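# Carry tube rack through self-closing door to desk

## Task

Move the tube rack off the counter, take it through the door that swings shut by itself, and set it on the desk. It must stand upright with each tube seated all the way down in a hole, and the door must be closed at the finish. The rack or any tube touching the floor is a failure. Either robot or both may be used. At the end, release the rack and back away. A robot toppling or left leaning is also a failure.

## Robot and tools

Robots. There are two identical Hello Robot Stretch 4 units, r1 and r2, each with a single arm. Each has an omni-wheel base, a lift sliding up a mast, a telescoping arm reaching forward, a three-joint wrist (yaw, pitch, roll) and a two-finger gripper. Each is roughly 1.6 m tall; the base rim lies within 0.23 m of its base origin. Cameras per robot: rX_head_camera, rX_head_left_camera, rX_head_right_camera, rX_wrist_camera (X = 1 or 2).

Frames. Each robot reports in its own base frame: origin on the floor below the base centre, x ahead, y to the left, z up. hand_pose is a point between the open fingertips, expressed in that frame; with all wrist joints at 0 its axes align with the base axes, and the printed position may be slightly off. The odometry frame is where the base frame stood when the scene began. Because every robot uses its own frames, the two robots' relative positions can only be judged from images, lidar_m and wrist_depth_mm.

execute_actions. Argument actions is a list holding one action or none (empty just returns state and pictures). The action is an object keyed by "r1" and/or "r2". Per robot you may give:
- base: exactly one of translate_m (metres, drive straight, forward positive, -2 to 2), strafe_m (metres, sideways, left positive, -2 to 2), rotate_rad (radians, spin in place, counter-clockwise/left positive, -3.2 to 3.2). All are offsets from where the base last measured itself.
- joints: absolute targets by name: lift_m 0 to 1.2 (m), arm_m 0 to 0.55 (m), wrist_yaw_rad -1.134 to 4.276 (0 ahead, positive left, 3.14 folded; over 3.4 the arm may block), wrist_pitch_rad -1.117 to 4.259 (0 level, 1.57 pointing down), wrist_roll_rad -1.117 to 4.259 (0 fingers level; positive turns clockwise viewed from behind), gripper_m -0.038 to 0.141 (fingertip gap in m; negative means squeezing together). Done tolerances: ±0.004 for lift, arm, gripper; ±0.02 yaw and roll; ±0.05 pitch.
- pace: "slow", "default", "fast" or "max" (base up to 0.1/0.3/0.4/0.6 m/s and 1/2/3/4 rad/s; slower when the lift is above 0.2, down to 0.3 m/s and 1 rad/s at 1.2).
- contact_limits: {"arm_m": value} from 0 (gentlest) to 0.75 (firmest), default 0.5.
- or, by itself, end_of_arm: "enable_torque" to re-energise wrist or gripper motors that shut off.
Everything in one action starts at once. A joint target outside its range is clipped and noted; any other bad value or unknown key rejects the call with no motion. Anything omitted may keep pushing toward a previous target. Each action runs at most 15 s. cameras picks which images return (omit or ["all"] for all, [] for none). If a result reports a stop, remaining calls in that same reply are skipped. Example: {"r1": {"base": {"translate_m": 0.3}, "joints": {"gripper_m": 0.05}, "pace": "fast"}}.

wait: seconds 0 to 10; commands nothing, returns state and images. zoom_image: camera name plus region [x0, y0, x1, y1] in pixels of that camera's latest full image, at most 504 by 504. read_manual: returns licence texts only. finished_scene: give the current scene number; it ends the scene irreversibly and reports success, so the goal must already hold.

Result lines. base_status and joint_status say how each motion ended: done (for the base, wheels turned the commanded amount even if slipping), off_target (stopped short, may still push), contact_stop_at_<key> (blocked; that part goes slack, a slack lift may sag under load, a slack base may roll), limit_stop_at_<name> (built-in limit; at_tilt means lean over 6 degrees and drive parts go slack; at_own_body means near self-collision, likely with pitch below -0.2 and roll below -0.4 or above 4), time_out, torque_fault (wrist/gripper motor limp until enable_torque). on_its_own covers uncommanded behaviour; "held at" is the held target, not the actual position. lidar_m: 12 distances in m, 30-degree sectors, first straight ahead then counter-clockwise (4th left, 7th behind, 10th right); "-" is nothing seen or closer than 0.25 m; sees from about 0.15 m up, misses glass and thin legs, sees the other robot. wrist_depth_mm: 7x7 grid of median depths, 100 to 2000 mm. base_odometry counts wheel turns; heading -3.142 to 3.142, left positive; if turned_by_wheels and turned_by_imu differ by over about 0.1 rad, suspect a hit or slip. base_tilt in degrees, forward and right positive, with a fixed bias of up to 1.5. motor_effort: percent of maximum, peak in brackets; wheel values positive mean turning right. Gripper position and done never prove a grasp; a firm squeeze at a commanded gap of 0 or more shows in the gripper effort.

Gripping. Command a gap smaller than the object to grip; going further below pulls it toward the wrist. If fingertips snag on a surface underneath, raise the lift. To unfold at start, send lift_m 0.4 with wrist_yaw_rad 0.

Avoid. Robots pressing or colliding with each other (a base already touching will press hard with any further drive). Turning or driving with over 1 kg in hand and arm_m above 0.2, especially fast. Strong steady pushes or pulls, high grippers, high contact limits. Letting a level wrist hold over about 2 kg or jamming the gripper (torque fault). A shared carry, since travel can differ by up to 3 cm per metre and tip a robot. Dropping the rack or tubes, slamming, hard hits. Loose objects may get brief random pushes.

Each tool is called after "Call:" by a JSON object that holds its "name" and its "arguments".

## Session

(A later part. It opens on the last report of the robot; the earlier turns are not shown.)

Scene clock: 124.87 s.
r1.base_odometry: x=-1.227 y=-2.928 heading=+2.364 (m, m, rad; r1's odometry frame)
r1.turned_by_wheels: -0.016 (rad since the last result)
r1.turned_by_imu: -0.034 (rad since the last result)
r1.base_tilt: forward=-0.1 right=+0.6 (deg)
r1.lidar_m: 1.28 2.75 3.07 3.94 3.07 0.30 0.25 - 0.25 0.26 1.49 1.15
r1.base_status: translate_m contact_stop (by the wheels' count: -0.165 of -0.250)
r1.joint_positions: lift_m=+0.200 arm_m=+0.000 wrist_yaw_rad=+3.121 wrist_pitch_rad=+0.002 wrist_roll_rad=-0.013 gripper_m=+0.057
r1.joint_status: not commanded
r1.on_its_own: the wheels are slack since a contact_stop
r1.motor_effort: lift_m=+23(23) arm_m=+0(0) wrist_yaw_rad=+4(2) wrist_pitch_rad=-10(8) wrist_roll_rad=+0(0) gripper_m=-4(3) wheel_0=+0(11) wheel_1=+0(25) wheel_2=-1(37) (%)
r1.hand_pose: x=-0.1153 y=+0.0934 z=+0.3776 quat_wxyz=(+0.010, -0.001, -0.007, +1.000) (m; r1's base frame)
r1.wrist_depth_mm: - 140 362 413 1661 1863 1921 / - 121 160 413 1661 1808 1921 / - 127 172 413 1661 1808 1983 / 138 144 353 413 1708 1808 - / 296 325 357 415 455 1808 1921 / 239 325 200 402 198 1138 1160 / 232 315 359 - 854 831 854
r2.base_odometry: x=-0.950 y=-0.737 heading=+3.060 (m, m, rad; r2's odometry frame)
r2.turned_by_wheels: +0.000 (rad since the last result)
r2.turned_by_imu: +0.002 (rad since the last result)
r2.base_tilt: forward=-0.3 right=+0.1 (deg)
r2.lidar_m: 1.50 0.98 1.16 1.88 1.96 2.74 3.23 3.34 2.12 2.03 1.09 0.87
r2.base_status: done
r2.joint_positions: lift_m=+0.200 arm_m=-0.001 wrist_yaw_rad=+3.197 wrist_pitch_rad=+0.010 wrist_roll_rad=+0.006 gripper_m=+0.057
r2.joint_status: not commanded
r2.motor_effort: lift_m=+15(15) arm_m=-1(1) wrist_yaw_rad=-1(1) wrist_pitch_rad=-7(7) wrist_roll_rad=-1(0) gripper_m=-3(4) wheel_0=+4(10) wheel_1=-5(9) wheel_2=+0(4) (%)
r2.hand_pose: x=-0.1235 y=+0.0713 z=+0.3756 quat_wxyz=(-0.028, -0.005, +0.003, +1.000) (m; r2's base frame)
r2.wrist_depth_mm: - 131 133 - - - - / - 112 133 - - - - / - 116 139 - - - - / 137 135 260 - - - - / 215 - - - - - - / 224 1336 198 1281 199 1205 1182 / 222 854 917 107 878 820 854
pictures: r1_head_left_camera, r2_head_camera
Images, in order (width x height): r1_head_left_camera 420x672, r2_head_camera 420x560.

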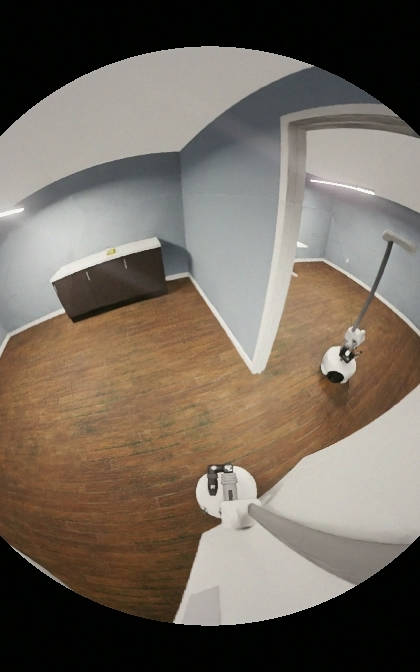

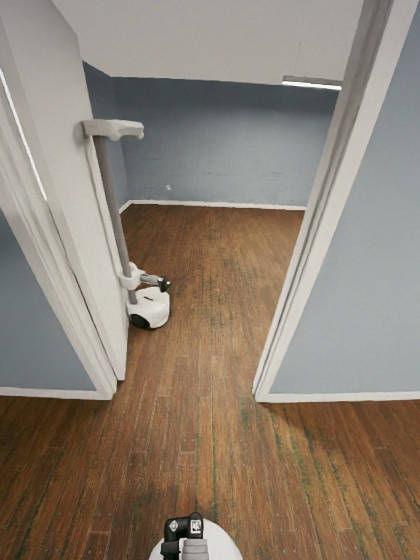

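Call:
{"name": "execute_actions", "arguments": {"actions": [{"r1":{"base":{"translate_m":-0.004},"pace":"slow"},"r2":{"base":{"translate_m":0.75}}}], "cameras": ["r2_head_camera","r2_head_left_camera"]}}

Scene clock: 131.67 s.
r1.base_odometry: x=-1.225 y=-2.930 heading=+2.364 (m, m, rad; r1's odometry frame)
r1.turned_by_wheels: +0.000 (rad since the last result)
r1.turned_by_imu: -0.003 (rad since the last result)
r1.base_tilt: forward=-0.1 right=+0.6 (deg)
r1.lidar_m: 1.28 2.73 3.07 3.92 3.08 0.31 0.25 - 0.25 0.27 0.83 0.81
r1.base_status: done
r1.joint_positions: lift_m=+0.200 arm_m=+0.000 wrist_yaw_rad=+3.121 wrist_pitch_rad=+0.002 wrist_roll_rad=-0.013 gripper_m=+0.057
r1.joint_status: not commanded
r1.motor_effort: lift_m=+22(22) arm_m=+0(0) wrist_yaw_rad=+4(3) wrist_pitch_rad=-8(7) wrist_roll_rad=+1(1) gripper_m=-1(3) wheel_0=-4(6) wheel_1=-4(8) wheel_2=+6(11) (%)
r1.hand_pose: x=-0.1153 y=+0.0934 z=+0.3776 quat_wxyz=(+0.010, -0.001, -0.007, +1.000) (m; r1's base frame)
r1.wrist_depth_mm: - 141 359 413 1661 1756 1983 / - 121 160 413 1661 1808 1983 / - 127 172 415 1661 1808 1983 / 138 144 353 415 1661 1808 - / 297 325 359 418 462 1863 1921 / 239 327 200 402 198 1182 1138 / 234 314 362 - 904 831 854
r2.base_odometry: x=-1.697 y=-0.676 heading=+3.060 (m, m, rad; r2's odometry frame)
r2.turned_by_wheels: +0.000 (rad since the last result)
r2.turned_by_imu: +0.000 (rad since the last result)
r2.base_tilt: forward=-0.2 right=+0.4 (deg)
r2.lidar_m: 4.75 0.78 0.59 0.56 1.96 2.70 4.09 4.00 2.11 0.35 0.38 3.18
r2.base_status: done
r2.joint_positions: lift_m=+0.200 arm_m=-0.001 wrist_yaw_rad=+3.197 wrist_pitch_rad=+0.010 wrist_roll_rad=+0.006 gripper_m=+0.057
r2.joint_status: not commanded
r2.motor_effort: lift_m=+15(15) arm_m=-1(1) wrist_yaw_rad=-3(0) wrist_pitch_rad=-7(7) wrist_roll_rad=+0(0) gripper_m=-3(7) wheel_0=+2(7) wheel_1=+3(6) wheel_2=-1(11) (%)
r2.hand_pose: x=-0.1235 y=+0.0713 z=+0.3756 quat_wxyz=(-0.028, -0.005, +0.003, +1.000) (m; r2's base frame)
r2.wrist_depth_mm: - 132 133 - - - - / - 112 133 - - - - / - 116 139 - - - - / 137 135 260 - - - - / 216 - - - - - - / 224 1308 198 1281 199 1205 1205 / 222 866 904 107 878 820 842
pictures: r2_head_camera, r2_head_left_camera
Images, in order (width x height): r2_head_camera 420x560, r2_head_left_camera 420x672.

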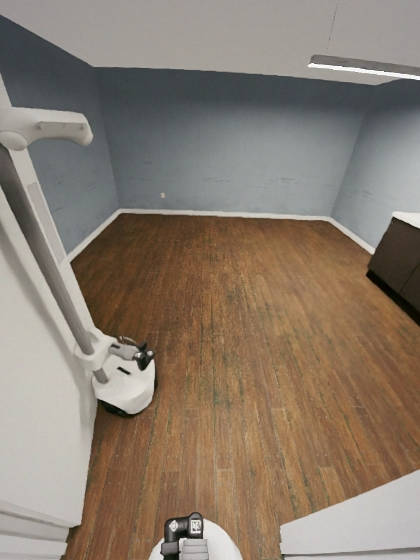

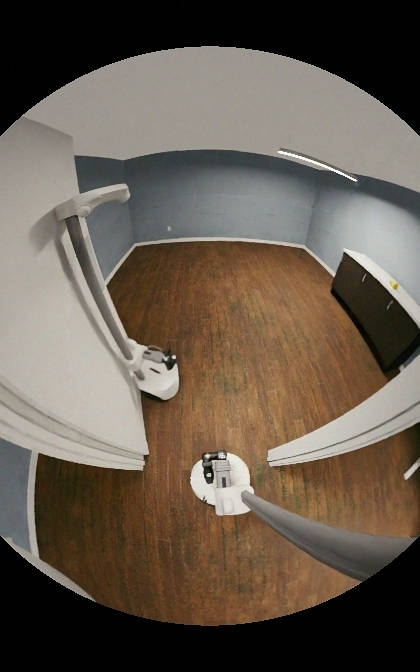

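Call:
{"name": "execute_actions", "arguments": {"actions": [{"r2":{"base":{"translate_m":0.4}}}], "cameras": ["r2_head_left_camera"]}}

Scene clock: 136.27 s.
r1.base_odometry: x=-1.225 y=-2.930 heading=+2.364 (m, m, rad; r1's odometry frame)
r1.turned_by_wheels: +0.000 (rad since the last result)
r1.turned_by_imu: -0.002 (rad since the last result)
r1.base_tilt: forward=-0.1 right=+0.6 (deg)
r1.lidar_m: 0.53 2.75 3.08 3.93 3.08 0.30 0.25 - 0.25 0.26 4.83 0.48
r1.base_status: not commanded
r1.joint_positions: lift_m=+0.200 arm_m=+0.000 wrist_yaw_rad=+3.121 wrist_pitch_rad=+0.002 wrist_roll_rad=-0.013 gripper_m=+0.057
r1.joint_status: not commanded
r1.motor_effort: lift_m=+23(23) arm_m=+0(0) wrist_yaw_rad=+4(4) wrist_pitch_rad=-8(7) wrist_roll_rad=+1(1) gripper_m=-2(2) wheel_0=-4(4) wheel_1=-4(4) wheel_2=+6(6) (%)
r1.hand_pose: x=-0.1153 y=+0.0934 z=+0.3776 quat_wxyz=(+0.010, -0.001, -0.007, +1.000) (m; r1's base frame)
r1.wrist_depth_mm: - 140 362 413 1661 1808 1921 / - 121 160 415 1661 1808 1921 / - 127 172 415 1661 1808 1983 / 138 144 353 415 1708 1808 - / 297 327 359 421 462 1808 1921 / 238 327 198 404 198 1160 1138 / 233 315 362 - 904 831 842
r2.base_odometry: x=-2.096 y=-0.644 heading=+3.061 (m, m, rad; r2's odometry frame)
r2.turned_by_wheels: +0.000 (rad since the last result)
r2.turned_by_imu: +0.001 (rad since the last result)
r2.base_tilt: forward=-0.3 right=+0.2 (deg)
r2.lidar_m: 4.37 0.48 0.48 0.57 0.54 2.68 - 4.55 0.45 0.90 2.33 4.12
r2.base_status: done
r2.joint_positions: lift_m=+0.200 arm_m=-0.001 wrist_yaw_rad=+3.197 wrist_pitch_rad=+0.010 wrist_roll_rad=+0.006 gripper_m=+0.057
r2.joint_status: not commanded
r2.motor_effort: lift_m=+15(15) arm_m=-1(1) wrist_yaw_rad=+0(0) wrist_pitch_rad=-8(8) wrist_roll_rad=-1(0) gripper_m=-5(4) wheel_0=+2(4) wheel_1=+2(7) wheel_2=+1(15) (%)
r2.hand_pose: x=-0.1235 y=+0.0713 z=+0.3756 quat_wxyz=(-0.028, -0.005, +0.003, +1.000) (m; r2's base frame)
r2.wrist_depth_mm: - 132 133 - - - - / - 112 133 - - - - / - 116 139 - - - - / 137 135 260 - - - - / 215 - - - - - - / 224 1308 198 1281 199 1229 1205 / 222 854 904 107 878 820 854
pictures: r2_head_left_camera
Images, in order (width x height): r2_head_left_camera 420x672.

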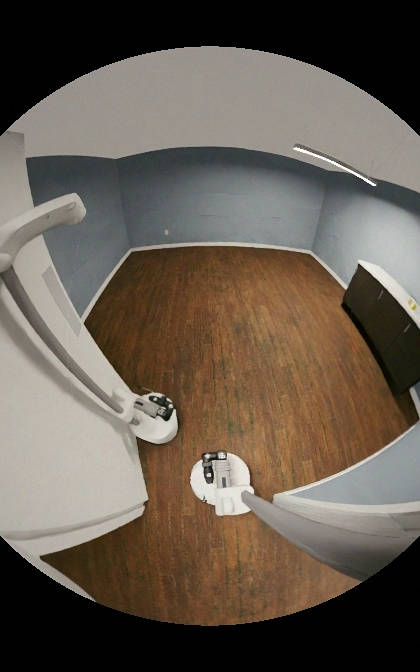

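Call:
{"name": "execute_actions", "arguments": {"actions": [{"r2":{"base":{"strafe_m":-0.15}}}], "cameras": []}}

Call:
{"name": "execute_actions", "arguments": {"actions": [{"r2":{"base":{"translate_m":0.8}}}], "cameras": []}}

Call:
{"name": "execute_actions", "arguments": {"actions": [{"r2":{"base":{"rotate_rad":-1.57},"joints":{"lift_m":0.85,"wrist_yaw_rad":0,"gripper_m":0.1}}}], "cameras": ["r2_head_camera","r2_head_left_camera","r2_wrist_camera"]}}

Scene clock: 140.27 s.
r1.base_odometry: x=-1.225 y=-2.930 heading=+2.364 (m, m, rad; r1's odometry frame)
r1.turned_by_wheels: +0.000 (rad since the last result)
r1.turned_by_imu: -0.002 (rad since the last result)
r1.base_tilt: forward=-0.2 right=+0.6 (deg)
r1.lidar_m: 0.61 2.74 3.07 3.94 3.07 0.29 0.25 - 0.25 0.26 4.83 0.60
r1.base_status: not commanded
r1.joint_positions: lift_m=+0.200 arm_m=+0.000 wrist_yaw_rad=+3.121 wrist_pitch_rad=+0.002 wrist_roll_rad=-0.013 gripper_m=+0.057
r1.joint_status: not commanded
r1.motor_effort: lift_m=+23(23) arm_m=+0(0) wrist_yaw_rad=+3(4) wrist_pitch_rad=-8(9) wrist_roll_rad=+0(1) gripper_m=-3(4) wheel_0=-4(4) wheel_1=-4(4) wheel_2=+6(6) (%)
r1.hand_pose: x=-0.1153 y=+0.0934 z=+0.3776 quat_wxyz=(+0.010, -0.001, -0.007, +1.000) (m; r1's base frame)
r1.wrist_depth_mm: - 140 364 413 1618 1808 1921 / - 121 160 413 1661 1808 1983 / - 127 172 413 1708 1808 1983 / 138 144 353 415 1618 1808 - / 297 327 362 418 462 1756 1921 / 240 327 199 404 198 1182 1138 / 233 315 359 - 904 842 842
r2.base_odometry: x=-2.083 y=-0.494 heading=+3.060 (m, m, rad; r2's odometry frame)
r2.turned_by_wheels: +0.000 (rad since the last result)
r2.turned_by_imu: +0.001 (rad since the last result)
r2.base_tilt: forward=-0.3 right=+0.4 (deg)
r2.lidar_m: 4.34 0.63 0.60 0.70 0.73 2.91 - 0.34 0.31 0.93 2.16 3.91
r2.base_status: done
r2.joint_positions: lift_m=+0.200 arm_m=-0.001 wrist_yaw_rad=+3.197 wrist_pitch_rad=+0.010 wrist_roll_rad=+0.006 gripper_m=+0.057
r2.joint_status: not commanded
r2.motor_effort: lift_m=+15(15) arm_m=-1(1) wrist_yaw_rad=-1(1) wrist_pitch_rad=-8(7) wrist_roll_rad=+0(1) gripper_m=-5(2) wheel_0=+0(10) wheel_1=-2(12) wheel_2=-1(0) (%)
r2.hand_pose: x=-0.1235 y=+0.0713 z=+0.3756 quat_wxyz=(-0.028, -0.005, +0.003, +1.000) (m; r2's base frame)
r2.wrist_depth_mm: - 132 132 - - - - / - 112 133 - - - - / - 116 139 - - - - / 137 135 260 - - - - / 215 - - - - - - / 224 1336 198 1255 199 1205 1182 / 222 866 917 107 878 809 854
pictures: none
No camera images: the call's "cameras" was empty. Leave "cameras" out to get every camera's image.

Scene clock: 144.43 s.
r1.base_odometry: x=-1.225 y=-2.930 heading=+2.364 (m, m, rad; r1's odometry frame)
r1.turned_by_wheels: +0.000 (rad since the last result)
r1.turned_by_imu: -0.002 (rad since the last result)
r1.base_tilt: forward=-0.2 right=+0.7 (deg)
r1.lidar_m: 1.28 0.50 0.48 3.93 3.07 0.30 0.25 - 0.25 0.27 4.83 1.17
r1.base_status: not commanded
r1.joint_positions: lift_m=+0.200 arm_m=+0.000 wrist_yaw_rad=+3.121 wrist_pitch_rad=+0.002 wrist_roll_rad=-0.013 gripper_m=+0.057
r1.joint_status: not commanded
r1.motor_effort: lift_m=+23(23) arm_m=+0(0) wrist_yaw_rad=+3(4) wrist_pitch_rad=-8(6) wrist_roll_rad=+0(1) gripper_m=-4(2) wheel_0=-4(4) wheel_1=-4(4) wheel_2=+6(6) (%)
r1.hand_pose: x=-0.1153 y=+0.0934 z=+0.3776 quat_wxyz=(+0.010, -0.001, -0.007, +1.000) (m; r1's base frame)
r1.wrist_depth_mm: - 141 362 413 1618 1808 1983 / - 121 160 413 1661 1808 1983 / - 127 172 413 1661 1808 1921 / 138 144 355 415 1708 1863 - / 296 327 359 415 459 1756 1921 / 238 327 199 402 198 1160 1138 / 233 315 362 - 891 842 842
r2.base_odometry: x=-2.881 y=-0.430 heading=+3.061 (m, m, rad; r2's odometry frame)
r2.turned_by_wheels: +0.000 (rad since the last result)
r2.turned_by_imu: -0.001 (rad since the last result)
r2.base_tilt: forward=-0.3 right=+0.3 (deg)
r2.lidar_m: 3.55 2.82 2.04 0.54 0.49 1.08 1.03 1.06 1.47 2.07 2.15 3.66
r2.base_status: done
r2.joint_positions: lift_m=+0.200 arm_m=-0.001 wrist_yaw_rad=+3.197 wrist_pitch_rad=+0.010 wrist_roll_rad=+0.006 gripper_m=+0.057
r2.joint_status: not commanded
r2.motor_effort: lift_m=+15(15) arm_m=-1(1) wrist_yaw_rad=-3(2) wrist_pitch_rad=-7(8) wrist_roll_rad=-1(1) gripper_m=+1(5) wheel_0=+2(8) wheel_1=+3(7) wheel_2=-1(9) (%)
r2.hand_pose: x=-0.1235 y=+0.0713 z=+0.3756 quat_wxyz=(-0.028, -0.005, +0.003, +1.000) (m; r2's base frame)
r2.wrist_depth_mm: - 132 133 - - - 991 / - 112 133 - - - 991 / - 116 139 - - - 1008 / 137 135 259 - - - 1008 / 215 1160 1138 - - - 1008 / 224 1138 198 1281 200 1229 1025 / 221 854 904 107 891 820 854
pictures: none
No camera images: the call's "cameras" was empty. Leave "cameras" out to get every camera's image.

Scene clock: 147.87 s.
r1.base_odometry: x=-1.225 y=-2.930 heading=+2.364 (m, m, rad; r1's odometry frame)
r1.turned_by_wheels: +0.000 (rad since the last result)
r1.turned_by_imu: -0.001 (rad since the last result)
r1.base_tilt: forward=-0.2 right=+0.6 (deg)
r1.lidar_m: 1.28 0.49 0.49 3.93 3.08 0.32 0.25 - 0.25 0.26 4.83 1.15
r1.base_status: not commanded
r1.joint_positions: lift_m=+0.200 arm_m=+0.000 wrist_yaw_rad=+3.121 wrist_pitch_rad=+0.002 wrist_roll_rad=-0.013 gripper_m=+0.057
r1.joint_status: not commanded
r1.motor_effort: lift_m=+22(23) arm_m=+0(0) wrist_yaw_rad=+5(4) wrist_pitch_rad=-8(9) wrist_roll_rad=-1(1) gripper_m=-2(5) wheel_0=-4(4) wheel_1=-4(4) wheel_2=+6(6) (%)
r1.hand_pose: x=-0.1153 y=+0.0934 z=+0.3776 quat_wxyz=(+0.010, -0.001, -0.007, +1.000) (m; r1's base frame)
r1.wrist_depth_mm: - 140 362 410 1661 1808 1921 / - 121 160 413 1618 1808 - / - 127 172 415 1618 1808 1983 / 138 144 353 418 1661 1756 - / 294 327 359 421 459 1808 1921 / 239 327 199 399 198 1160 1138 / 233 317 364 - 917 831 842
r2.base_odometry: x=-2.881 y=-0.430 heading=+1.491 (m, m, rad; r2's odometry frame)
r2.turned_by_wheels: -1.570 (rad since the last result)
r2.turned_by_imu: -1.606 (rad since the last result)
r2.base_tilt: forward=-0.1 right=+0.2 (deg)
r2.lidar_m: 2.07 2.15 3.72 3.58 2.87 2.08 0.69 0.50 1.06 1.05 1.03 1.43
r2.base_status: done
r2.joint_positions: lift_m=+0.850 arm_m=-0.001 wrist_yaw_rad=+0.001 wrist_pitch_rad=+0.010 wrist_roll_rad=+0.006 gripper_m=+0.100
r2.joint_status: all done
r2.motor_effort: lift_m=+22(24) arm_m=-1(1) wrist_yaw_rad=-2(8) wrist_pitch_rad=-8(8) wrist_roll_rad=+0(0) gripper_m=+1(4) wheel_0=+3(6) wheel_1=+3(10) wheel_2=+0(11) (%)
r2.hand_pose: x=+0.4579 y=-0.0873 z=+1.0251 quat_wxyz=(+1.000, +0.003, +0.005, +0.000) (m; r2's base frame)
r2.wrist_depth_mm: - - - - - 1921 1336 / - - - - - 1921 1366 / - - - - - - 1366 / - - - - - - 1366 / 1863 1863 1921 1863 1921 - 1397 / 1863 1863 1863 1863 1921 1863 1397 / 1921 1863 1863 107 - 1863 1397
pictures: r2_head_camera, r2_head_left_camera, r2_wrist_camera
Images, in order (width x height): r2_head_camera 420x560, r2_head_left_camera 420x672, r2_wrist_camera 616x392.

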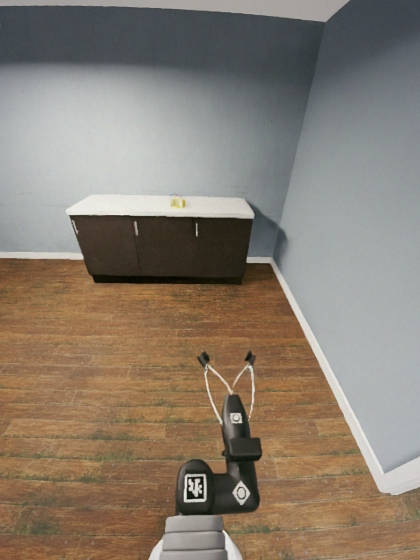

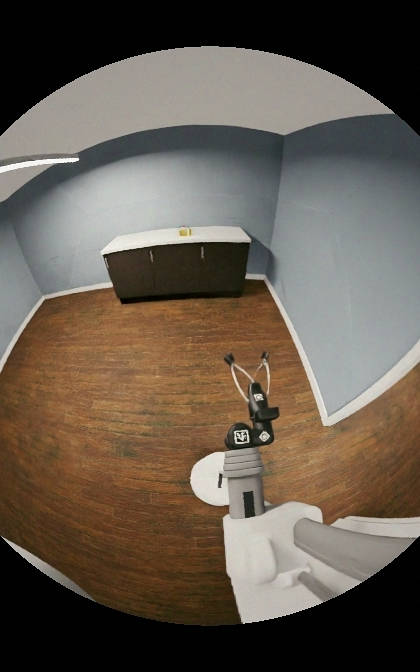

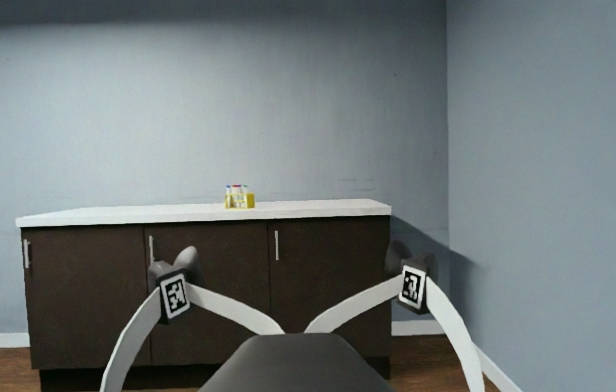

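Call:
{"name": "execute_actions", "arguments": {"actions": [{"r2":{"base":{"translate_m":1.25},"joints":{"lift_m":0.95}}}], "cameras": []}}

Call:
{"name": "execute_actions", "arguments": {"actions": [{"r2":{"base":{"strafe_m":0.37},"joints":{"wrist_pitch_rad":0.3}}}], "cameras": ["r2_head_camera","r2_wrist_camera"]}}

Scene clock: 155.40 s.
r1.base_odometry: x=-1.225 y=-2.930 heading=+2.364 (m, m, rad; r1's odometry frame)
r1.turned_by_wheels: +0.000 (rad since the last result)
r1.turned_by_imu: -0.003 (rad since the last result)
r1.base_tilt: forward=-0.2 right=+0.6 (deg)
r1.lidar_m: 1.31 1.71 3.06 3.92 3.08 0.30 0.25 - 0.25 0.28 4.83 1.16
r1.base_status: not commanded
r1.joint_positions: lift_m=+0.200 arm_m=+0.000 wrist_yaw_rad=+3.121 wrist_pitch_rad=+0.002 wrist_roll_rad=-0.013 gripper_m=+0.057
r1.joint_status: not commanded
r1.motor_effort: lift_m=+22(23) arm_m=+0(0) wrist_yaw_rad=+3(5) wrist_pitch_rad=-9(9) wrist_roll_rad=-1(0) gripper_m=-4(4) wheel_0=-4(4) wheel_1=-4(4) wheel_2=+6(6) (%)
r1.hand_pose: x=-0.1153 y=+0.0934 z=+0.3776 quat_wxyz=(+0.010, -0.001, -0.007, +1.000) (m; r1's base frame)
r1.wrist_depth_mm: - 141 362 410 1661 1808 1921 / - 121 161 413 1618 1808 1863 / - 127 172 415 1708 1863 1983 / 138 144 353 415 1661 1808 - / 296 327 362 418 462 1808 1921 / 239 325 199 402 198 1160 1118 / 233 315 362 - 904 842 854
r2.base_odometry: x=-2.782 y=+0.816 heading=+1.492 (m, m, rad; r2's odometry frame)
r2.turned_by_wheels: +0.000 (rad since the last result)
r2.turned_by_imu: -0.002 (rad since the last result)
r2.base_tilt: forward=-0.3 right=+0.5 (deg)
r2.lidar_m: 0.82 0.87 1.19 3.57 3.72 3.40 1.70 1.89 1.05 0.99 1.01 0.87
r2.base_status: done
r2.joint_positions: lift_m=+0.950 arm_m=-0.001 wrist_yaw_rad=+0.000 wrist_pitch_rad=+0.010 wrist_roll_rad=+0.006 gripper_m=+0.100
r2.joint_status: all done
r2.motor_effort: lift_m=+22(23) arm_m=-1(1) wrist_yaw_rad=-2(5) wrist_pitch_rad=-8(7) wrist_roll_rad=-1(0) gripper_m=-1(1) wheel_0=+2(10) wheel_1=+3(6) wheel_2=+0(9) (%)
r2.hand_pose: x=+0.4579 y=-0.0873 z=+1.1251 quat_wxyz=(+1.000, +0.003, +0.005, +0.000) (m; r2's base frame)
r2.wrist_depth_mm: 1205 1205 1205 1205 1229 1229 1255 / 1205 1229 1229 1229 1229 1229 1229 / 1229 1229 1255 1229 1255 1255 1255 / 1229 1229 1229 1281 1255 1255 1281 / 1255 1255 1255 1229 1255 1281 1281 / 831 691 691 778 661 750 1281 / 647 634 634 107 661 668 1308
pictures: none
No camera images: the call's "cameras" was empty. Leave "cameras" out to get every camera's image.

Scene clock: 157.97 s.
r1.base_odometry: x=-1.225 y=-2.930 heading=+2.364 (m, m, rad; r1's odometry frame)
r1.turned_by_wheels: +0.000 (rad since the last result)
r1.turned_by_imu: -0.001 (rad since the last result)
r1.base_tilt: forward=-0.2 right=+0.6 (deg)
r1.lidar_m: 1.30 1.81 3.07 3.93 3.08 0.31 0.25 - 0.25 0.27 4.84 1.14
r1.base_status: not commanded
r1.joint_positions: lift_m=+0.200 arm_m=+0.000 wrist_yaw_rad=+3.121 wrist_pitch_rad=+0.002 wrist_roll_rad=-0.013 gripper_m=+0.057
r1.joint_status: not commanded
r1.motor_effort: lift_m=+23(23) arm_m=+0(0) wrist_yaw_rad=+3(3) wrist_pitch_rad=-10(8) wrist_roll_rad=+0(0) gripper_m=-3(4) wheel_0=-4(4) wheel_1=-4(4) wheel_2=+6(6) (%)
r1.hand_pose: x=-0.1153 y=+0.0934 z=+0.3776 quat_wxyz=(+0.010, -0.001, -0.007, +1.000) (m; r1's base frame)
r1.wrist_depth_mm: - 141 362 413 1661 1808 1983 / - 121 160 413 1661 1808 1921 / - 127 172 415 1661 1756 1921 / 138 144 353 418 1708 1808 - / 296 327 362 415 462 1808 1921 / 239 325 200 402 198 1160 1138 / 234 315 362 - 904 842 854
r2.base_odometry: x=-3.150 y=+0.846 heading=+1.491 (m, m, rad; r2's odometry frame)
r2.turned_by_wheels: +0.000 (rad since the last result)
r2.turned_by_imu: +0.001 (rad since the last result)
r2.base_tilt: forward=-0.2 right=+0.3 (deg)
r2.lidar_m: 0.81 0.84 1.18 3.20 3.33 3.40 1.95 1.77 1.43 1.36 1.21 0.85
r2.base_status: done
r2.joint_positions: lift_m=+0.950 arm_m=-0.001 wrist_yaw_rad=+0.000 wrist_pitch_rad=+0.302 wrist_roll_rad=+0.006 gripper_m=+0.100
r2.joint_status: all done
r2.motor_effort: lift_m=+21(22) arm_m=-1(1) wrist_yaw_rad=-2(3) wrist_pitch_rad=-7(6) wrist_roll_rad=+0(0) gripper_m=-1(1) wheel_0=-1(8) wheel_1=+1(11) wheel_2=-1(1) (%)
r2.hand_pose: x=+0.4449 y=-0.0874 z=+1.0421 quat_wxyz=(+0.989, +0.003, +0.151, +0.000) (m; r2's base frame)
r2.wrist_depth_mm: 1118 1138 1118 1138 1138 1160 1160 / 1160 1182 1182 1182 1205 1182 1205 / 1182 1205 1229 788 1182 1160 1182 / 759 750 741 741 723 715 707 / 676 676 683 691 668 715 723 / 715 715 715 732 723 750 759 / 750 759 768 107 798 798 809
pictures: r2_head_camera, r2_wrist_camera
Images, in order (width x height): r2_head_camera 420x560, r2_wrist_camera 616x392.

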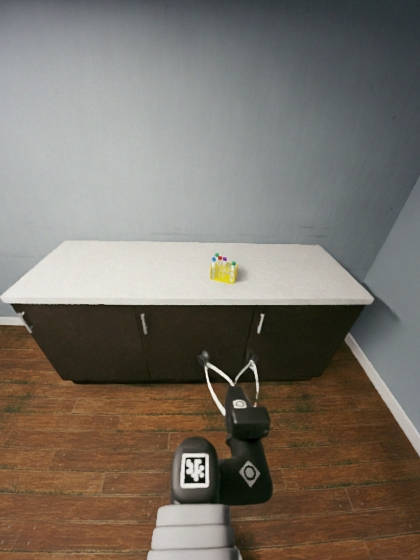

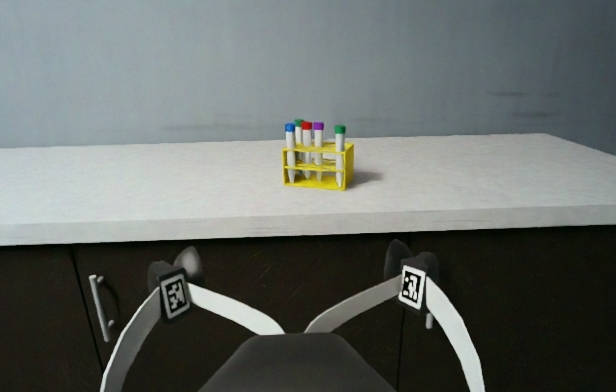

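Call:
{"name": "zoom_image", "arguments": {"camera": "r2_wrist_camera", "region": [260,100,380,200]}}

Region (260, 100, 380, 200) of r2_wrist_camera's 616x392 image, scaled by 4.200.

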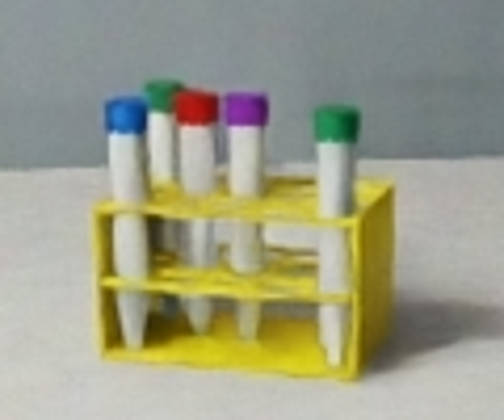

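Call:
{"name": "execute_actions", "arguments": {"actions": [{"r2":{"base":{"translate_m":0.35},"joints":{"wrist_pitch_rad":0.3,"gripper_m":0.141,"lift_m":0.92}}}], "cameras": ["r2_head_camera","r2_wrist_camera"]}}

Scene clock: 164.17 s.
r1.base_odometry: x=-1.225 y=-2.930 heading=+2.364 (m, m, rad; r1's odometry frame)
r1.turned_by_wheels: +0.000 (rad since the last result)
r1.turned_by_imu: -0.002 (rad since the last result)
r1.base_tilt: forward=-0.2 right=+0.6 (deg)
r1.lidar_m: 1.29 2.11 3.08 3.92 3.08 0.30 0.25 - 0.25 0.27 4.83 1.16
r1.base_status: not commanded
r1.joint_positions: lift_m=+0.200 arm_m=+0.000 wrist_yaw_rad=+3.121 wrist_pitch_rad=+0.002 wrist_roll_rad=-0.013 gripper_m=+0.057
r1.joint_status: not commanded
r1.motor_effort: lift_m=+23(23) arm_m=+0(0) wrist_yaw_rad=+3(3) wrist_pitch_rad=-10(8) wrist_roll_rad=+1(2) gripper_m=-4(3) wheel_0=-4(4) wheel_1=-4(4) wheel_2=+6(6) (%)
r1.hand_pose: x=-0.1153 y=+0.0934 z=+0.3776 quat_wxyz=(+0.010, -0.001, -0.007, +1.000) (m; r1's base frame)
r1.wrist_depth_mm: - 141 362 413 1708 1756 1921 / - 121 160 413 1661 1756 1921 / - 127 172 415 1618 1808 1921 / 138 144 355 418 1661 1808 - / 296 327 362 418 462 1808 1921 / 239 325 199 402 198 1182 1138 / 233 317 362 - 904 831 854
r2.base_odometry: x=-3.123 y=+1.194 heading=+1.492 (m, m, rad; r2's odometry frame)
r2.turned_by_wheels: +0.000 (rad since the last result)
r2.turned_by_imu: +0.001 (rad since the last result)
r2.base_tilt: forward=-0.2 right=+0.3 (deg)
r2.lidar_m: 0.45 0.50 0.69 3.19 3.34 3.79 2.15 2.14 1.44 1.36 0.69 0.48
r2.base_status: done
r2.joint_positions: lift_m=+0.920 arm_m=-0.001 wrist_yaw_rad=+0.000 wrist_pitch_rad=+0.302 wrist_roll_rad=+0.006 gripper_m=+0.141
r2.joint_status: all done
r2.motor_effort: lift_m=+14(20) arm_m=-1(1) wrist_yaw_rad=-1(3) wrist_pitch_rad=-7(8) wrist_roll_rad=+0(0) gripper_m=-2(1) wheel_0=+1(6) wheel_1=+3(8) wheel_2=+0(10) (%)
r2.hand_pose: x=+0.4449 y=-0.0874 z=+1.0127 quat_wxyz=(+0.989, +0.003, +0.151, +0.000) (m; r2's base frame)
r2.wrist_depth_mm: 809 809 809 820 820 831 842 / 854 854 854 866 854 866 866 / 878 891 878 891 891 904 904 / 676 661 654 449 591 627 621 / 477 473 469 442 430 455 452 / 370 211 336 349 332 342 353 / 312 314 314 107 320 324 329
pictures: r2_head_camera, r2_wrist_camera
Images, in order (width x height): r2_head_camera 420x560, r2_wrist_camera 616x392.

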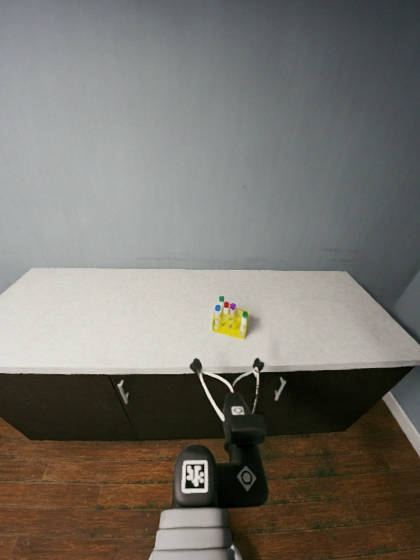

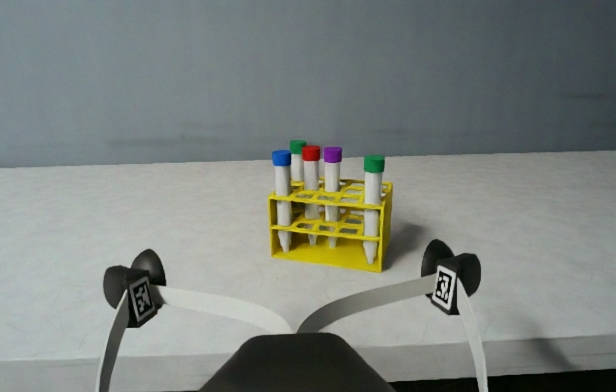

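Call:
{"name": "execute_actions", "arguments": {"actions": [{"r2":{"base":{"rotate_rad":-0.3}}}], "cameras": []}}

Call:
{"name": "execute_actions", "arguments": {"actions": [{"r2":{"base":{"strafe_m":0.18}}}], "cameras": ["r2_head_camera","r2_wrist_camera"]}}

Scene clock: 169.20 s.
r1.base_odometry: x=-1.225 y=-2.930 heading=+2.364 (m, m, rad; r1's odometry frame)
r1.turned_by_wheels: +0.000 (rad since the last result)
r1.turned_by_imu: -0.002 (rad since the last result)
r1.base_tilt: forward=-0.1 right=+0.6 (deg)
r1.lidar_m: 1.30 2.14 3.05 3.93 3.07 0.31 0.25 - 0.25 0.28 4.82 1.15
r1.base_status: not commanded
r1.joint_positions: lift_m=+0.200 arm_m=+0.000 wrist_yaw_rad=+3.121 wrist_pitch_rad=+0.002 wrist_roll_rad=-0.013 gripper_m=+0.057
r1.joint_status: not commanded
r1.motor_effort: lift_m=+22(23) arm_m=+0(0) wrist_yaw_rad=+3(4) wrist_pitch_rad=-8(7) wrist_roll_rad=+1(1) gripper_m=-4(4) wheel_0=-4(4) wheel_1=-4(4) wheel_2=+7(6) (%)
r1.hand_pose: x=-0.1153 y=+0.0934 z=+0.3776 quat_wxyz=(+0.010, -0.001, -0.007, +1.000) (m; r1's base frame)
r1.wrist_depth_mm: - 141 364 415 1618 1756 1983 / - 121 160 413 1661 1808 1921 / - 127 172 413 1661 1808 1983 / 138 144 355 415 1661 1808 - / 297 327 359 415 459 1756 1921 / 238 325 199 404 198 1160 1160 / 233 317 362 - 891 842 854
r2.base_odometry: x=-3.123 y=+1.194 heading=+1.192 (m, m, rad; r2's odometry frame)
r2.turned_by_wheels: -0.300 (rad since the last result)
r2.turned_by_imu: -0.305 (rad since the last result)
r2.base_tilt: forward=-0.2 right=+0.4 (deg)
r2.lidar_m: 0.45 0.47 0.52 0.92 3.21 3.65 3.59 2.11 1.65 1.36 1.37 0.58
r2.base_status: done
r2.joint_positions: lift_m=+0.920 arm_m=-0.001 wrist_yaw_rad=+0.000 wrist_pitch_rad=+0.302 wrist_roll_rad=+0.006 gripper_m=+0.141
r2.joint_status: not commanded
r2.motor_effort: lift_m=+14(14) arm_m=-1(1) wrist_yaw_rad=-2(4) wrist_pitch_rad=-6(7) wrist_roll_rad=+0(0) gripper_m=-2(1) wheel_0=+1(7) wheel_1=+3(8) wheel_2=+1(7) (%)
r2.hand_pose: x=+0.4449 y=-0.0874 z=+1.0127 quat_wxyz=(+0.989, +0.003, +0.151, +0.000) (m; r2's base frame)
r2.wrist_depth_mm: 750 788 842 904 976 1042 1118 / 768 820 878 946 1025 1118 1182 / 809 842 904 960 1025 1118 1255 / 676 436 603 647 640 627 627 / 477 439 442 466 462 455 480 / 368 211 349 368 399 477 544 / 309 324 343 107 462 517 591
pictures: none
No camera images: the call's "cameras" was empty. Leave "cameras" out to get every camera's image.

Scene clock: 171.07 s.
r1.base_odometry: x=-1.225 y=-2.930 heading=+2.364 (m, m, rad; r1's odometry frame)
r1.turned_by_wheels: +0.000 (rad since the last result)
r1.turned_by_imu: -0.001 (rad since the last result)
r1.base_tilt: forward=-0.1 right=+0.6 (deg)
r1.lidar_m: 1.29 2.24 3.08 3.93 3.05 0.30 0.25 - 0.25 0.28 4.84 1.15
r1.base_status: not commanded
r1.joint_positions: lift_m=+0.200 arm_m=+0.000 wrist_yaw_rad=+3.121 wrist_pitch_rad=+0.002 wrist_roll_rad=-0.013 gripper_m=+0.057
r1.joint_status: not commanded
r1.motor_effort: lift_m=+23(23) arm_m=+0(0) wrist_yaw_rad=+3(1) wrist_pitch_rad=-9(8) wrist_roll_rad=+0(1) gripper_m=-2(0) wheel_0=-4(4) wheel_1=-4(4) wheel_2=+6(6) (%)
r1.hand_pose: x=-0.1153 y=+0.0934 z=+0.3776 quat_wxyz=(+0.010, -0.001, -0.007, +1.000) (m; r1's base frame)
r1.wrist_depth_mm: - 141 362 410 1661 1808 1921 / - 121 161 413 1661 1808 1921 / - 127 172 413 1661 1756 1983 / 138 144 353 418 1708 1808 - / 296 325 362 415 459 1756 1921 / 239 327 200 404 198 1182 1138 / 234 315 362 - 917 842 854
r2.base_odometry: x=-3.290 y=+1.261 heading=+1.192 (m, m, rad; r2's odometry frame)
r2.turned_by_wheels: +0.000 (rad since the last result)
r2.turned_by_imu: +0.001 (rad since the last result)
r2.base_tilt: forward=-0.3 right=+0.4 (deg)
r2.lidar_m: 0.43 0.43 0.50 0.80 3.03 3.45 3.67 2.22 1.85 1.51 0.97 0.53
r2.base_status: done
r2.joint_positions: lift_m=+0.920 arm_m=-0.001 wrist_yaw_rad=+0.000 wrist_pitch_rad=+0.302 wrist_roll_rad=+0.006 gripper_m=+0.141
r2.joint_status: not commanded
r2.motor_effort: lift_m=+14(14) arm_m=-1(1) wrist_yaw_rad=-2(1) wrist_pitch_rad=-7(6) wrist_roll_rad=-1(0) gripper_m=+2(1) wheel_0=-1(10) wheel_1=+2(10) wheel_2=+0(1) (%)
r2.hand_pose: x=+0.4449 y=-0.0874 z=+1.0127 quat_wxyz=(+0.989, +0.003, +0.151, +0.000) (m; r2's base frame)
r2.wrist_depth_mm: 707 750 798 842 917 976 1078 / 732 768 831 891 960 1060 1138 / 750 809 866 904 960 1025 1160 / 668 661 647 459 634 634 621 / 477 477 469 439 439 452 452 / 370 210 338 347 343 373 407 / 300 291 300 107 355 427 480
pictures: r2_head_camera, r2_wrist_camera
Images, in order (width x height): r2_head_camera 420x560, r2_wrist_camera 616x392.

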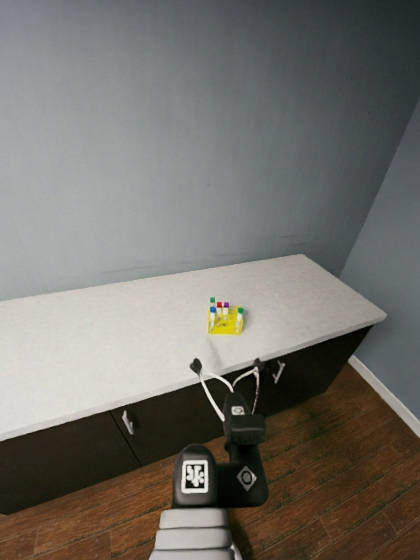

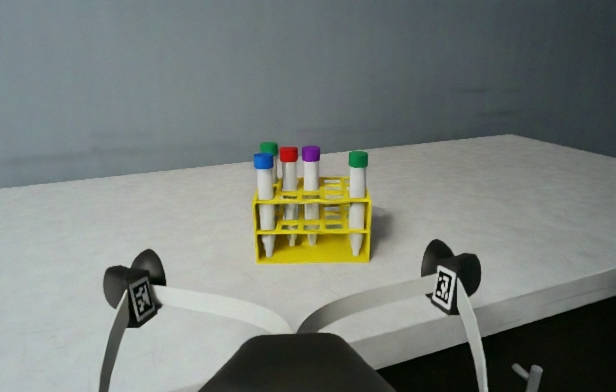

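Call:
{"name": "execute_actions", "arguments": {"actions": [{"r2":{"base":{"strafe_m":-0.013},"joints":{"wrist_pitch_rad":0.0}}}], "cameras": []}}

Call:
{"name": "execute_actions", "arguments": {"actions": [{"r2":{"joints":{"lift_m":0.79,"arm_m":0.06}}}], "cameras": ["r2_head_camera","r2_wrist_camera"]}}

Scene clock: 173.77 s.
r1.base_odometry: x=-1.225 y=-2.930 heading=+2.364 (m, m, rad; r1's odometry frame)
r1.turned_by_wheels: +0.000 (rad since the last result)
r1.turned_by_imu: -0.001 (rad since the last result)
r1.base_tilt: forward=-0.2 right=+0.6 (deg)
r1.lidar_m: 1.28 2.22 3.08 3.93 3.07 0.30 0.25 - 0.25 0.28 4.84 1.14
r1.base_status: not commanded
r1.joint_positions: lift_m=+0.200 arm_m=+0.000 wrist_yaw_rad=+3.121 wrist_pitch_rad=+0.002 wrist_roll_rad=-0.013 gripper_m=+0.057
r1.joint_status: not commanded
r1.motor_effort: lift_m=+22(22) arm_m=+0(0) wrist_yaw_rad=+2(3) wrist_pitch_rad=-7(8) wrist_roll_rad=+1(0) gripper_m=-3(5) wheel_0=-4(4) wheel_1=-4(4) wheel_2=+6(6) (%)
r1.hand_pose: x=-0.1153 y=+0.0934 z=+0.3776 quat_wxyz=(+0.010, -0.001, -0.007, +1.000) (m; r1's base frame)
r1.wrist_depth_mm: - 141 359 413 1661 1808 1983 / - 121 160 413 1661 1863 1921 / - 127 172 415 1661 1863 1983 / 138 144 351 415 1708 1808 - / 294 325 362 415 462 1756 1808 / 239 325 199 404 198 1182 1138 / 233 315 362 - 904 842 854
r2.base_odometry: x=-3.278 y=+1.256 heading=+1.192 (m, m, rad; r2's odometry frame)
r2.turned_by_wheels: +0.000 (rad since the last result)
r2.turned_by_imu: +0.001 (rad since the last result)
r2.base_tilt: forward=-0.3 right=+0.3 (deg)
r2.lidar_m: 0.42 0.42 0.48 0.81 3.05 3.45 3.64 2.23 1.81 1.51 0.97 0.51
r2.base_status: done
r2.joint_positions: lift_m=+0.920 arm_m=-0.001 wrist_yaw_rad=+0.000 wrist_pitch_rad=+0.003 wrist_roll_rad=+0.006 gripper_m=+0.141
r2.joint_status: all done
r2.motor_effort: lift_m=+14(14) arm_m=-1(1) wrist_yaw_rad=+0(2) wrist_pitch_rad=-8(14) wrist_roll_rad=-1(0) gripper_m=+1(2) wheel_0=+0(11) wheel_1=-3(8) wheel_2=+0(0) (%)
r2.hand_pose: x=+0.4579 y=-0.0874 z=+1.0977 quat_wxyz=(+1.000, +0.003, +0.001, +0.000) (m; r2's base frame)
r2.wrist_depth_mm: 750 809 854 931 1008 1078 1182 / 759 809 866 917 1008 1098 1205 / 768 820 866 931 1008 1098 1205 / 759 820 878 946 1008 1118 1205 / 768 809 878 946 991 1078 1182 / 750 210 627 439 603 627 676 / 521 488 512 107 496 488 480
pictures: none
No camera images: the call's "cameras" was empty. Leave "cameras" out to get every camera's image.

Scene clock: 175.37 s.
r1.base_odometry: x=-1.225 y=-2.930 heading=+2.364 (m, m, rad; r1's odometry frame)
r1.turned_by_wheels: +0.000 (rad since the last result)
r1.turned_by_imu: -0.001 (rad since the last result)
r1.base_tilt: forward=-0.2 right=+0.6 (deg)
r1.lidar_m: 1.30 2.23 3.07 3.93 3.07 0.30 0.25 - 0.25 0.28 4.83 1.15
r1.base_status: not commanded
r1.joint_positions: lift_m=+0.200 arm_m=+0.000 wrist_yaw_rad=+3.121 wrist_pitch_rad=+0.002 wrist_roll_rad=-0.013 gripper_m=+0.057
r1.joint_status: not commanded
r1.motor_effort: lift_m=+23(23) arm_m=+0(0) wrist_yaw_rad=+2(3) wrist_pitch_rad=-10(6) wrist_roll_rad=-1(0) gripper_m=-3(5) wheel_0=-4(4) wheel_1=-4(4) wheel_2=+6(6) (%)
r1.hand_pose: x=-0.1153 y=+0.0934 z=+0.3776 quat_wxyz=(+0.010, -0.001, -0.007, +1.000) (m; r1's base frame)
r1.wrist_depth_mm: - 140 364 413 1618 1808 1921 / - 121 161 413 1708 1808 1983 / - 127 172 415 1661 1808 1921 / 138 144 353 415 1661 1808 - / 296 327 362 418 462 1756 1863 / 238 325 200 402 198 1182 1138 / 234 315 362 - 904 831 854
r2.base_odometry: x=-3.278 y=+1.256 heading=+1.192 (m, m, rad; r2's odometry frame)
r2.turned_by_wheels: +0.000 (rad since the last result)
r2.turned_by_imu: +0.001 (rad since the last result)
r2.base_tilt: forward=+0.0 right=+0.3 (deg)
r2.lidar_m: 0.43 0.43 0.49 0.79 3.06 3.48 3.63 2.23 1.82 1.53 0.98 0.51
r2.base_status: not commanded
r2.joint_positions: lift_m=+0.790 arm_m=+0.059 wrist_yaw_rad=+0.000 wrist_pitch_rad=+0.002 wrist_roll_rad=+0.006 gripper_m=+0.141
r2.joint_status: all done
r2.motor_effort: lift_m=+13(13) arm_m=+4(4) wrist_yaw_rad=-3(1) wrist_pitch_rad=-7(8) wrist_roll_rad=+0(0) gripper_m=-4(1) wheel_0=+0(0) wheel_1=-4(3) wheel_2=+0(0) (%)
r2.hand_pose: x=+0.5186 y=-0.0874 z=+0.9679 quat_wxyz=(+1.000, +0.003, +0.001, +0.000) (m; r2's base frame)
r2.wrist_depth_mm: 707 750 798 878 931 1008 1098 / 715 759 809 866 931 1008 1118 / 715 768 820 878 946 1025 1118 / 715 759 809 375 946 1008 1118 / 640 621 462 379 436 539 525 / 351 211 290 309 282 294 314 / 242 227 238 107 237 254 272
pictures: r2_head_camera, r2_wrist_camera
Images, in order (width x height): r2_head_camera 420x560, r2_wrist_camera 616x392.

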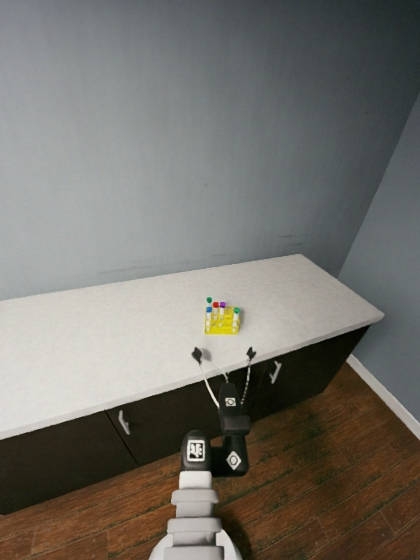

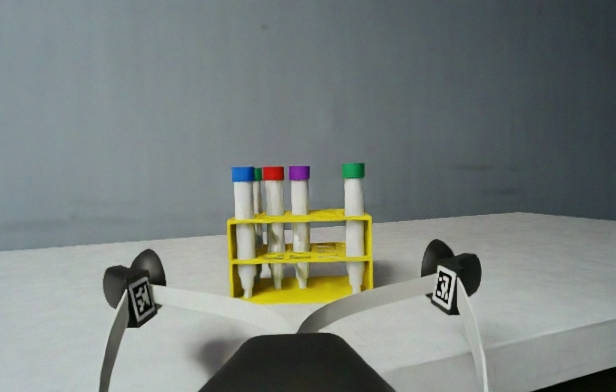

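Call:
{"name": "execute_actions", "arguments": {"actions": [{"r2":{"joints":{"lift_m":0.775,"arm_m":0.16},"pace":"slow"}}], "cameras": ["r2_head_camera","r2_wrist_camera"]}}

Scene clock: 180.27 s.
r1.base_odometry: x=-1.225 y=-2.930 heading=+2.364 (m, m, rad; r1's odometry frame)
r1.turned_by_wheels: +0.000 (rad since the last result)
r1.turned_by_imu: -0.002 (rad since the last result)
r1.base_tilt: forward=-0.1 right=+0.6 (deg)
r1.lidar_m: 1.30 2.25 3.09 3.94 3.07 0.30 0.25 - 0.25 0.28 4.83 1.15
r1.base_status: not commanded
r1.joint_positions: lift_m=+0.200 arm_m=+0.000 wrist_yaw_rad=+3.121 wrist_pitch_rad=+0.002 wrist_roll_rad=-0.013 gripper_m=+0.057
r1.joint_status: not commanded
r1.motor_effort: lift_m=+23(23) arm_m=+0(0) wrist_yaw_rad=+3(4) wrist_pitch_rad=-9(8) wrist_roll_rad=+0(1) gripper_m=-4(4) wheel_0=-4(4) wheel_1=-4(4) wheel_2=+6(6) (%)
r1.hand_pose: x=-0.1153 y=+0.0934 z=+0.3776 quat_wxyz=(+0.010, -0.001, -0.007, +1.000) (m; r1's base frame)
r1.wrist_depth_mm: - 140 362 410 1618 1808 1983 / - 121 160 413 1661 1808 1983 / - 127 172 415 1661 1863 1921 / 138 144 353 418 1661 1808 - / 296 325 359 418 462 1756 1921 / 239 325 200 399 198 1182 1138 / 232 317 362 - 904 842 842
r2.base_odometry: x=-3.278 y=+1.256 heading=+1.192 (m, m, rad; r2's odometry frame)
r2.turned_by_wheels: +0.000 (rad since the last result)
r2.turned_by_imu: +0.002 (rad since the last result)
r2.base_tilt: forward=-0.2 right=+0.3 (deg)
r2.lidar_m: 0.42 0.41 0.49 0.82 3.06 3.47 3.64 2.23 1.83 1.53 0.96 0.55
r2.base_status: not commanded
r2.joint_positions: lift_m=+0.775 arm_m=+0.159 wrist_yaw_rad=+0.000 wrist_pitch_rad=+0.002 wrist_roll_rad=+0.006 gripper_m=+0.141
r2.joint_status: all done
r2.motor_effort: lift_m=+13(13) arm_m=+4(4) wrist_yaw_rad=-1(1) wrist_pitch_rad=-7(7) wrist_roll_rad=-1(0) gripper_m=-3(1) wheel_0=+0(0) wheel_1=-4(4) wheel_2=+0(0) (%)
r2.hand_pose: x=+0.6186 y=-0.0874 z=+0.9529 quat_wxyz=(+1.000, +0.003, +0.001, +0.000) (m; r2's base frame)
r2.wrist_depth_mm: 627 668 715 768 820 891 976 / 627 676 715 778 831 904 991 / 634 676 707 778 842 917 991 / 640 676 283 277 820 904 991 / 554 535 277 293 249 462 452 / 303 211 246 258 243 252 271 / 208 196 206 107 200 195 193
pictures: r2_head_camera, r2_wrist_camera
Images, in order (width x height): r2_head_camera 420x560, r2_wrist_camera 616x392.

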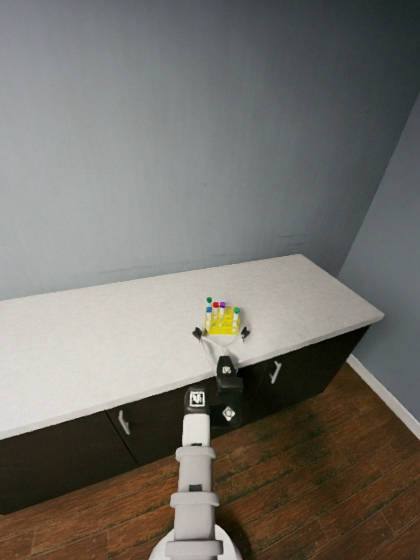

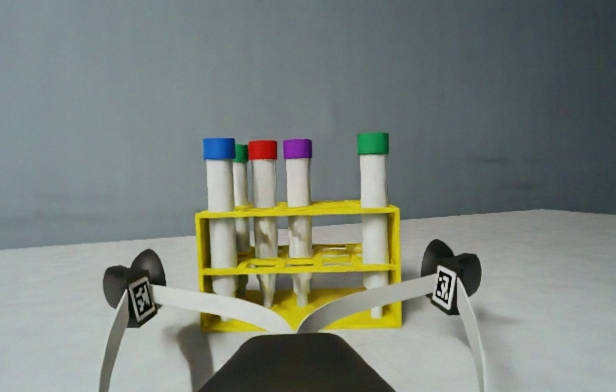

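Call:
{"name": "execute_actions", "arguments": {"actions": [{"r2":{"joints":{"arm_m":0.23},"pace":"slow"}}], "cameras": ["r2_head_camera","r2_wrist_camera"]}}

Scene clock: 184.00 s.
r1.base_odometry: x=-1.225 y=-2.930 heading=+2.364 (m, m, rad; r1's odometry frame)
r1.turned_by_wheels: +0.000 (rad since the last result)
r1.turned_by_imu: -0.002 (rad since the last result)
r1.base_tilt: forward=-0.1 right=+0.6 (deg)
r1.lidar_m: 1.31 2.23 3.07 3.94 3.09 0.30 0.25 - 0.25 0.27 4.83 1.13
r1.base_status: not commanded
r1.joint_positions: lift_m=+0.200 arm_m=+0.000 wrist_yaw_rad=+3.121 wrist_pitch_rad=+0.002 wrist_roll_rad=-0.013 gripper_m=+0.057
r1.joint_status: not commanded
r1.motor_effort: lift_m=+23(22) arm_m=+0(0) wrist_yaw_rad=+3(3) wrist_pitch_rad=-8(8) wrist_roll_rad=+0(0) gripper_m=-3(4) wheel_0=-4(4) wheel_1=-4(4) wheel_2=+6(7) (%)
r1.hand_pose: x=-0.1153 y=+0.0934 z=+0.3776 quat_wxyz=(+0.010, -0.001, -0.007, +1.000) (m; r1's base frame)
r1.wrist_depth_mm: - 141 359 410 1661 1808 1983 / - 121 160 413 1661 1808 1921 / - 127 173 415 1661 1808 1921 / 138 144 353 415 1708 1808 - / 296 327 359 418 462 1808 1983 / 239 325 199 402 197 1182 1160 / 232 315 362 - 904 831 842
r2.base_odometry: x=-3.278 y=+1.256 heading=+1.192 (m, m, rad; r2's odometry frame)
r2.turned_by_wheels: +0.000 (rad since the last result)
r2.turned_by_imu: +0.000 (rad since the last result)
r2.base_tilt: forward=-0.2 right=+0.4 (deg)
r2.lidar_m: 0.41 0.41 0.46 0.79 3.04 3.44 3.68 2.20 1.83 1.55 0.96 0.55
r2.base_status: not commanded
r2.joint_positions: lift_m=+0.776 arm_m=+0.229 wrist_yaw_rad=-0.001 wrist_pitch_rad=-0.007 wrist_roll_rad=+0.008 gripper_m=+0.141
r2.joint_status: all done
r2.motor_effort: lift_m=+10(15) arm_m=+5(17) wrist_yaw_rad=+3(50) wrist_pitch_rad=+20(34) wrist_roll_rad=-5(5) gripper_m=-1(1) wheel_0=+0(0) wheel_1=+0(8) wheel_2=-4(17) (%)
r2.hand_pose: x=+0.6884 y=-0.0877 z=+0.9558 quat_wxyz=(+1.000, +0.004, -0.003, -0.001) (m; r2's base frame)
r2.wrist_depth_mm: 574 609 654 699 759 820 904 / 574 615 654 707 759 831 904 / 574 609 647 707 759 831 904 / 580 615 235 683 741 842 917 / 574 603 207 241 219 544 530 / 345 211 206 227 216 286 306 / 232 217 209 107 218 217 213
pictures: r2_head_camera, r2_wrist_camera
Images, in order (width x height): r2_head_camera 420x560, r2_wrist_camera 616x392.

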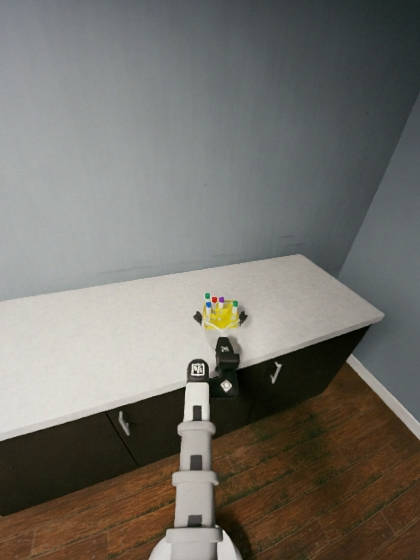

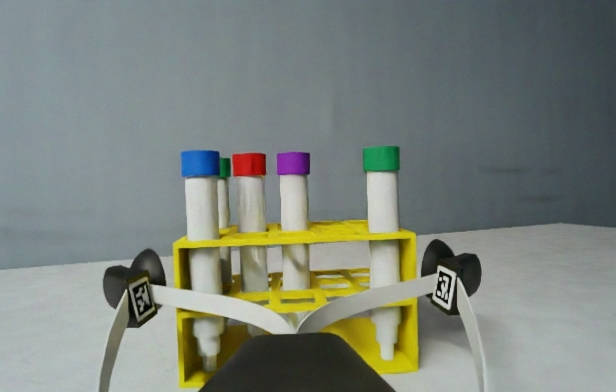

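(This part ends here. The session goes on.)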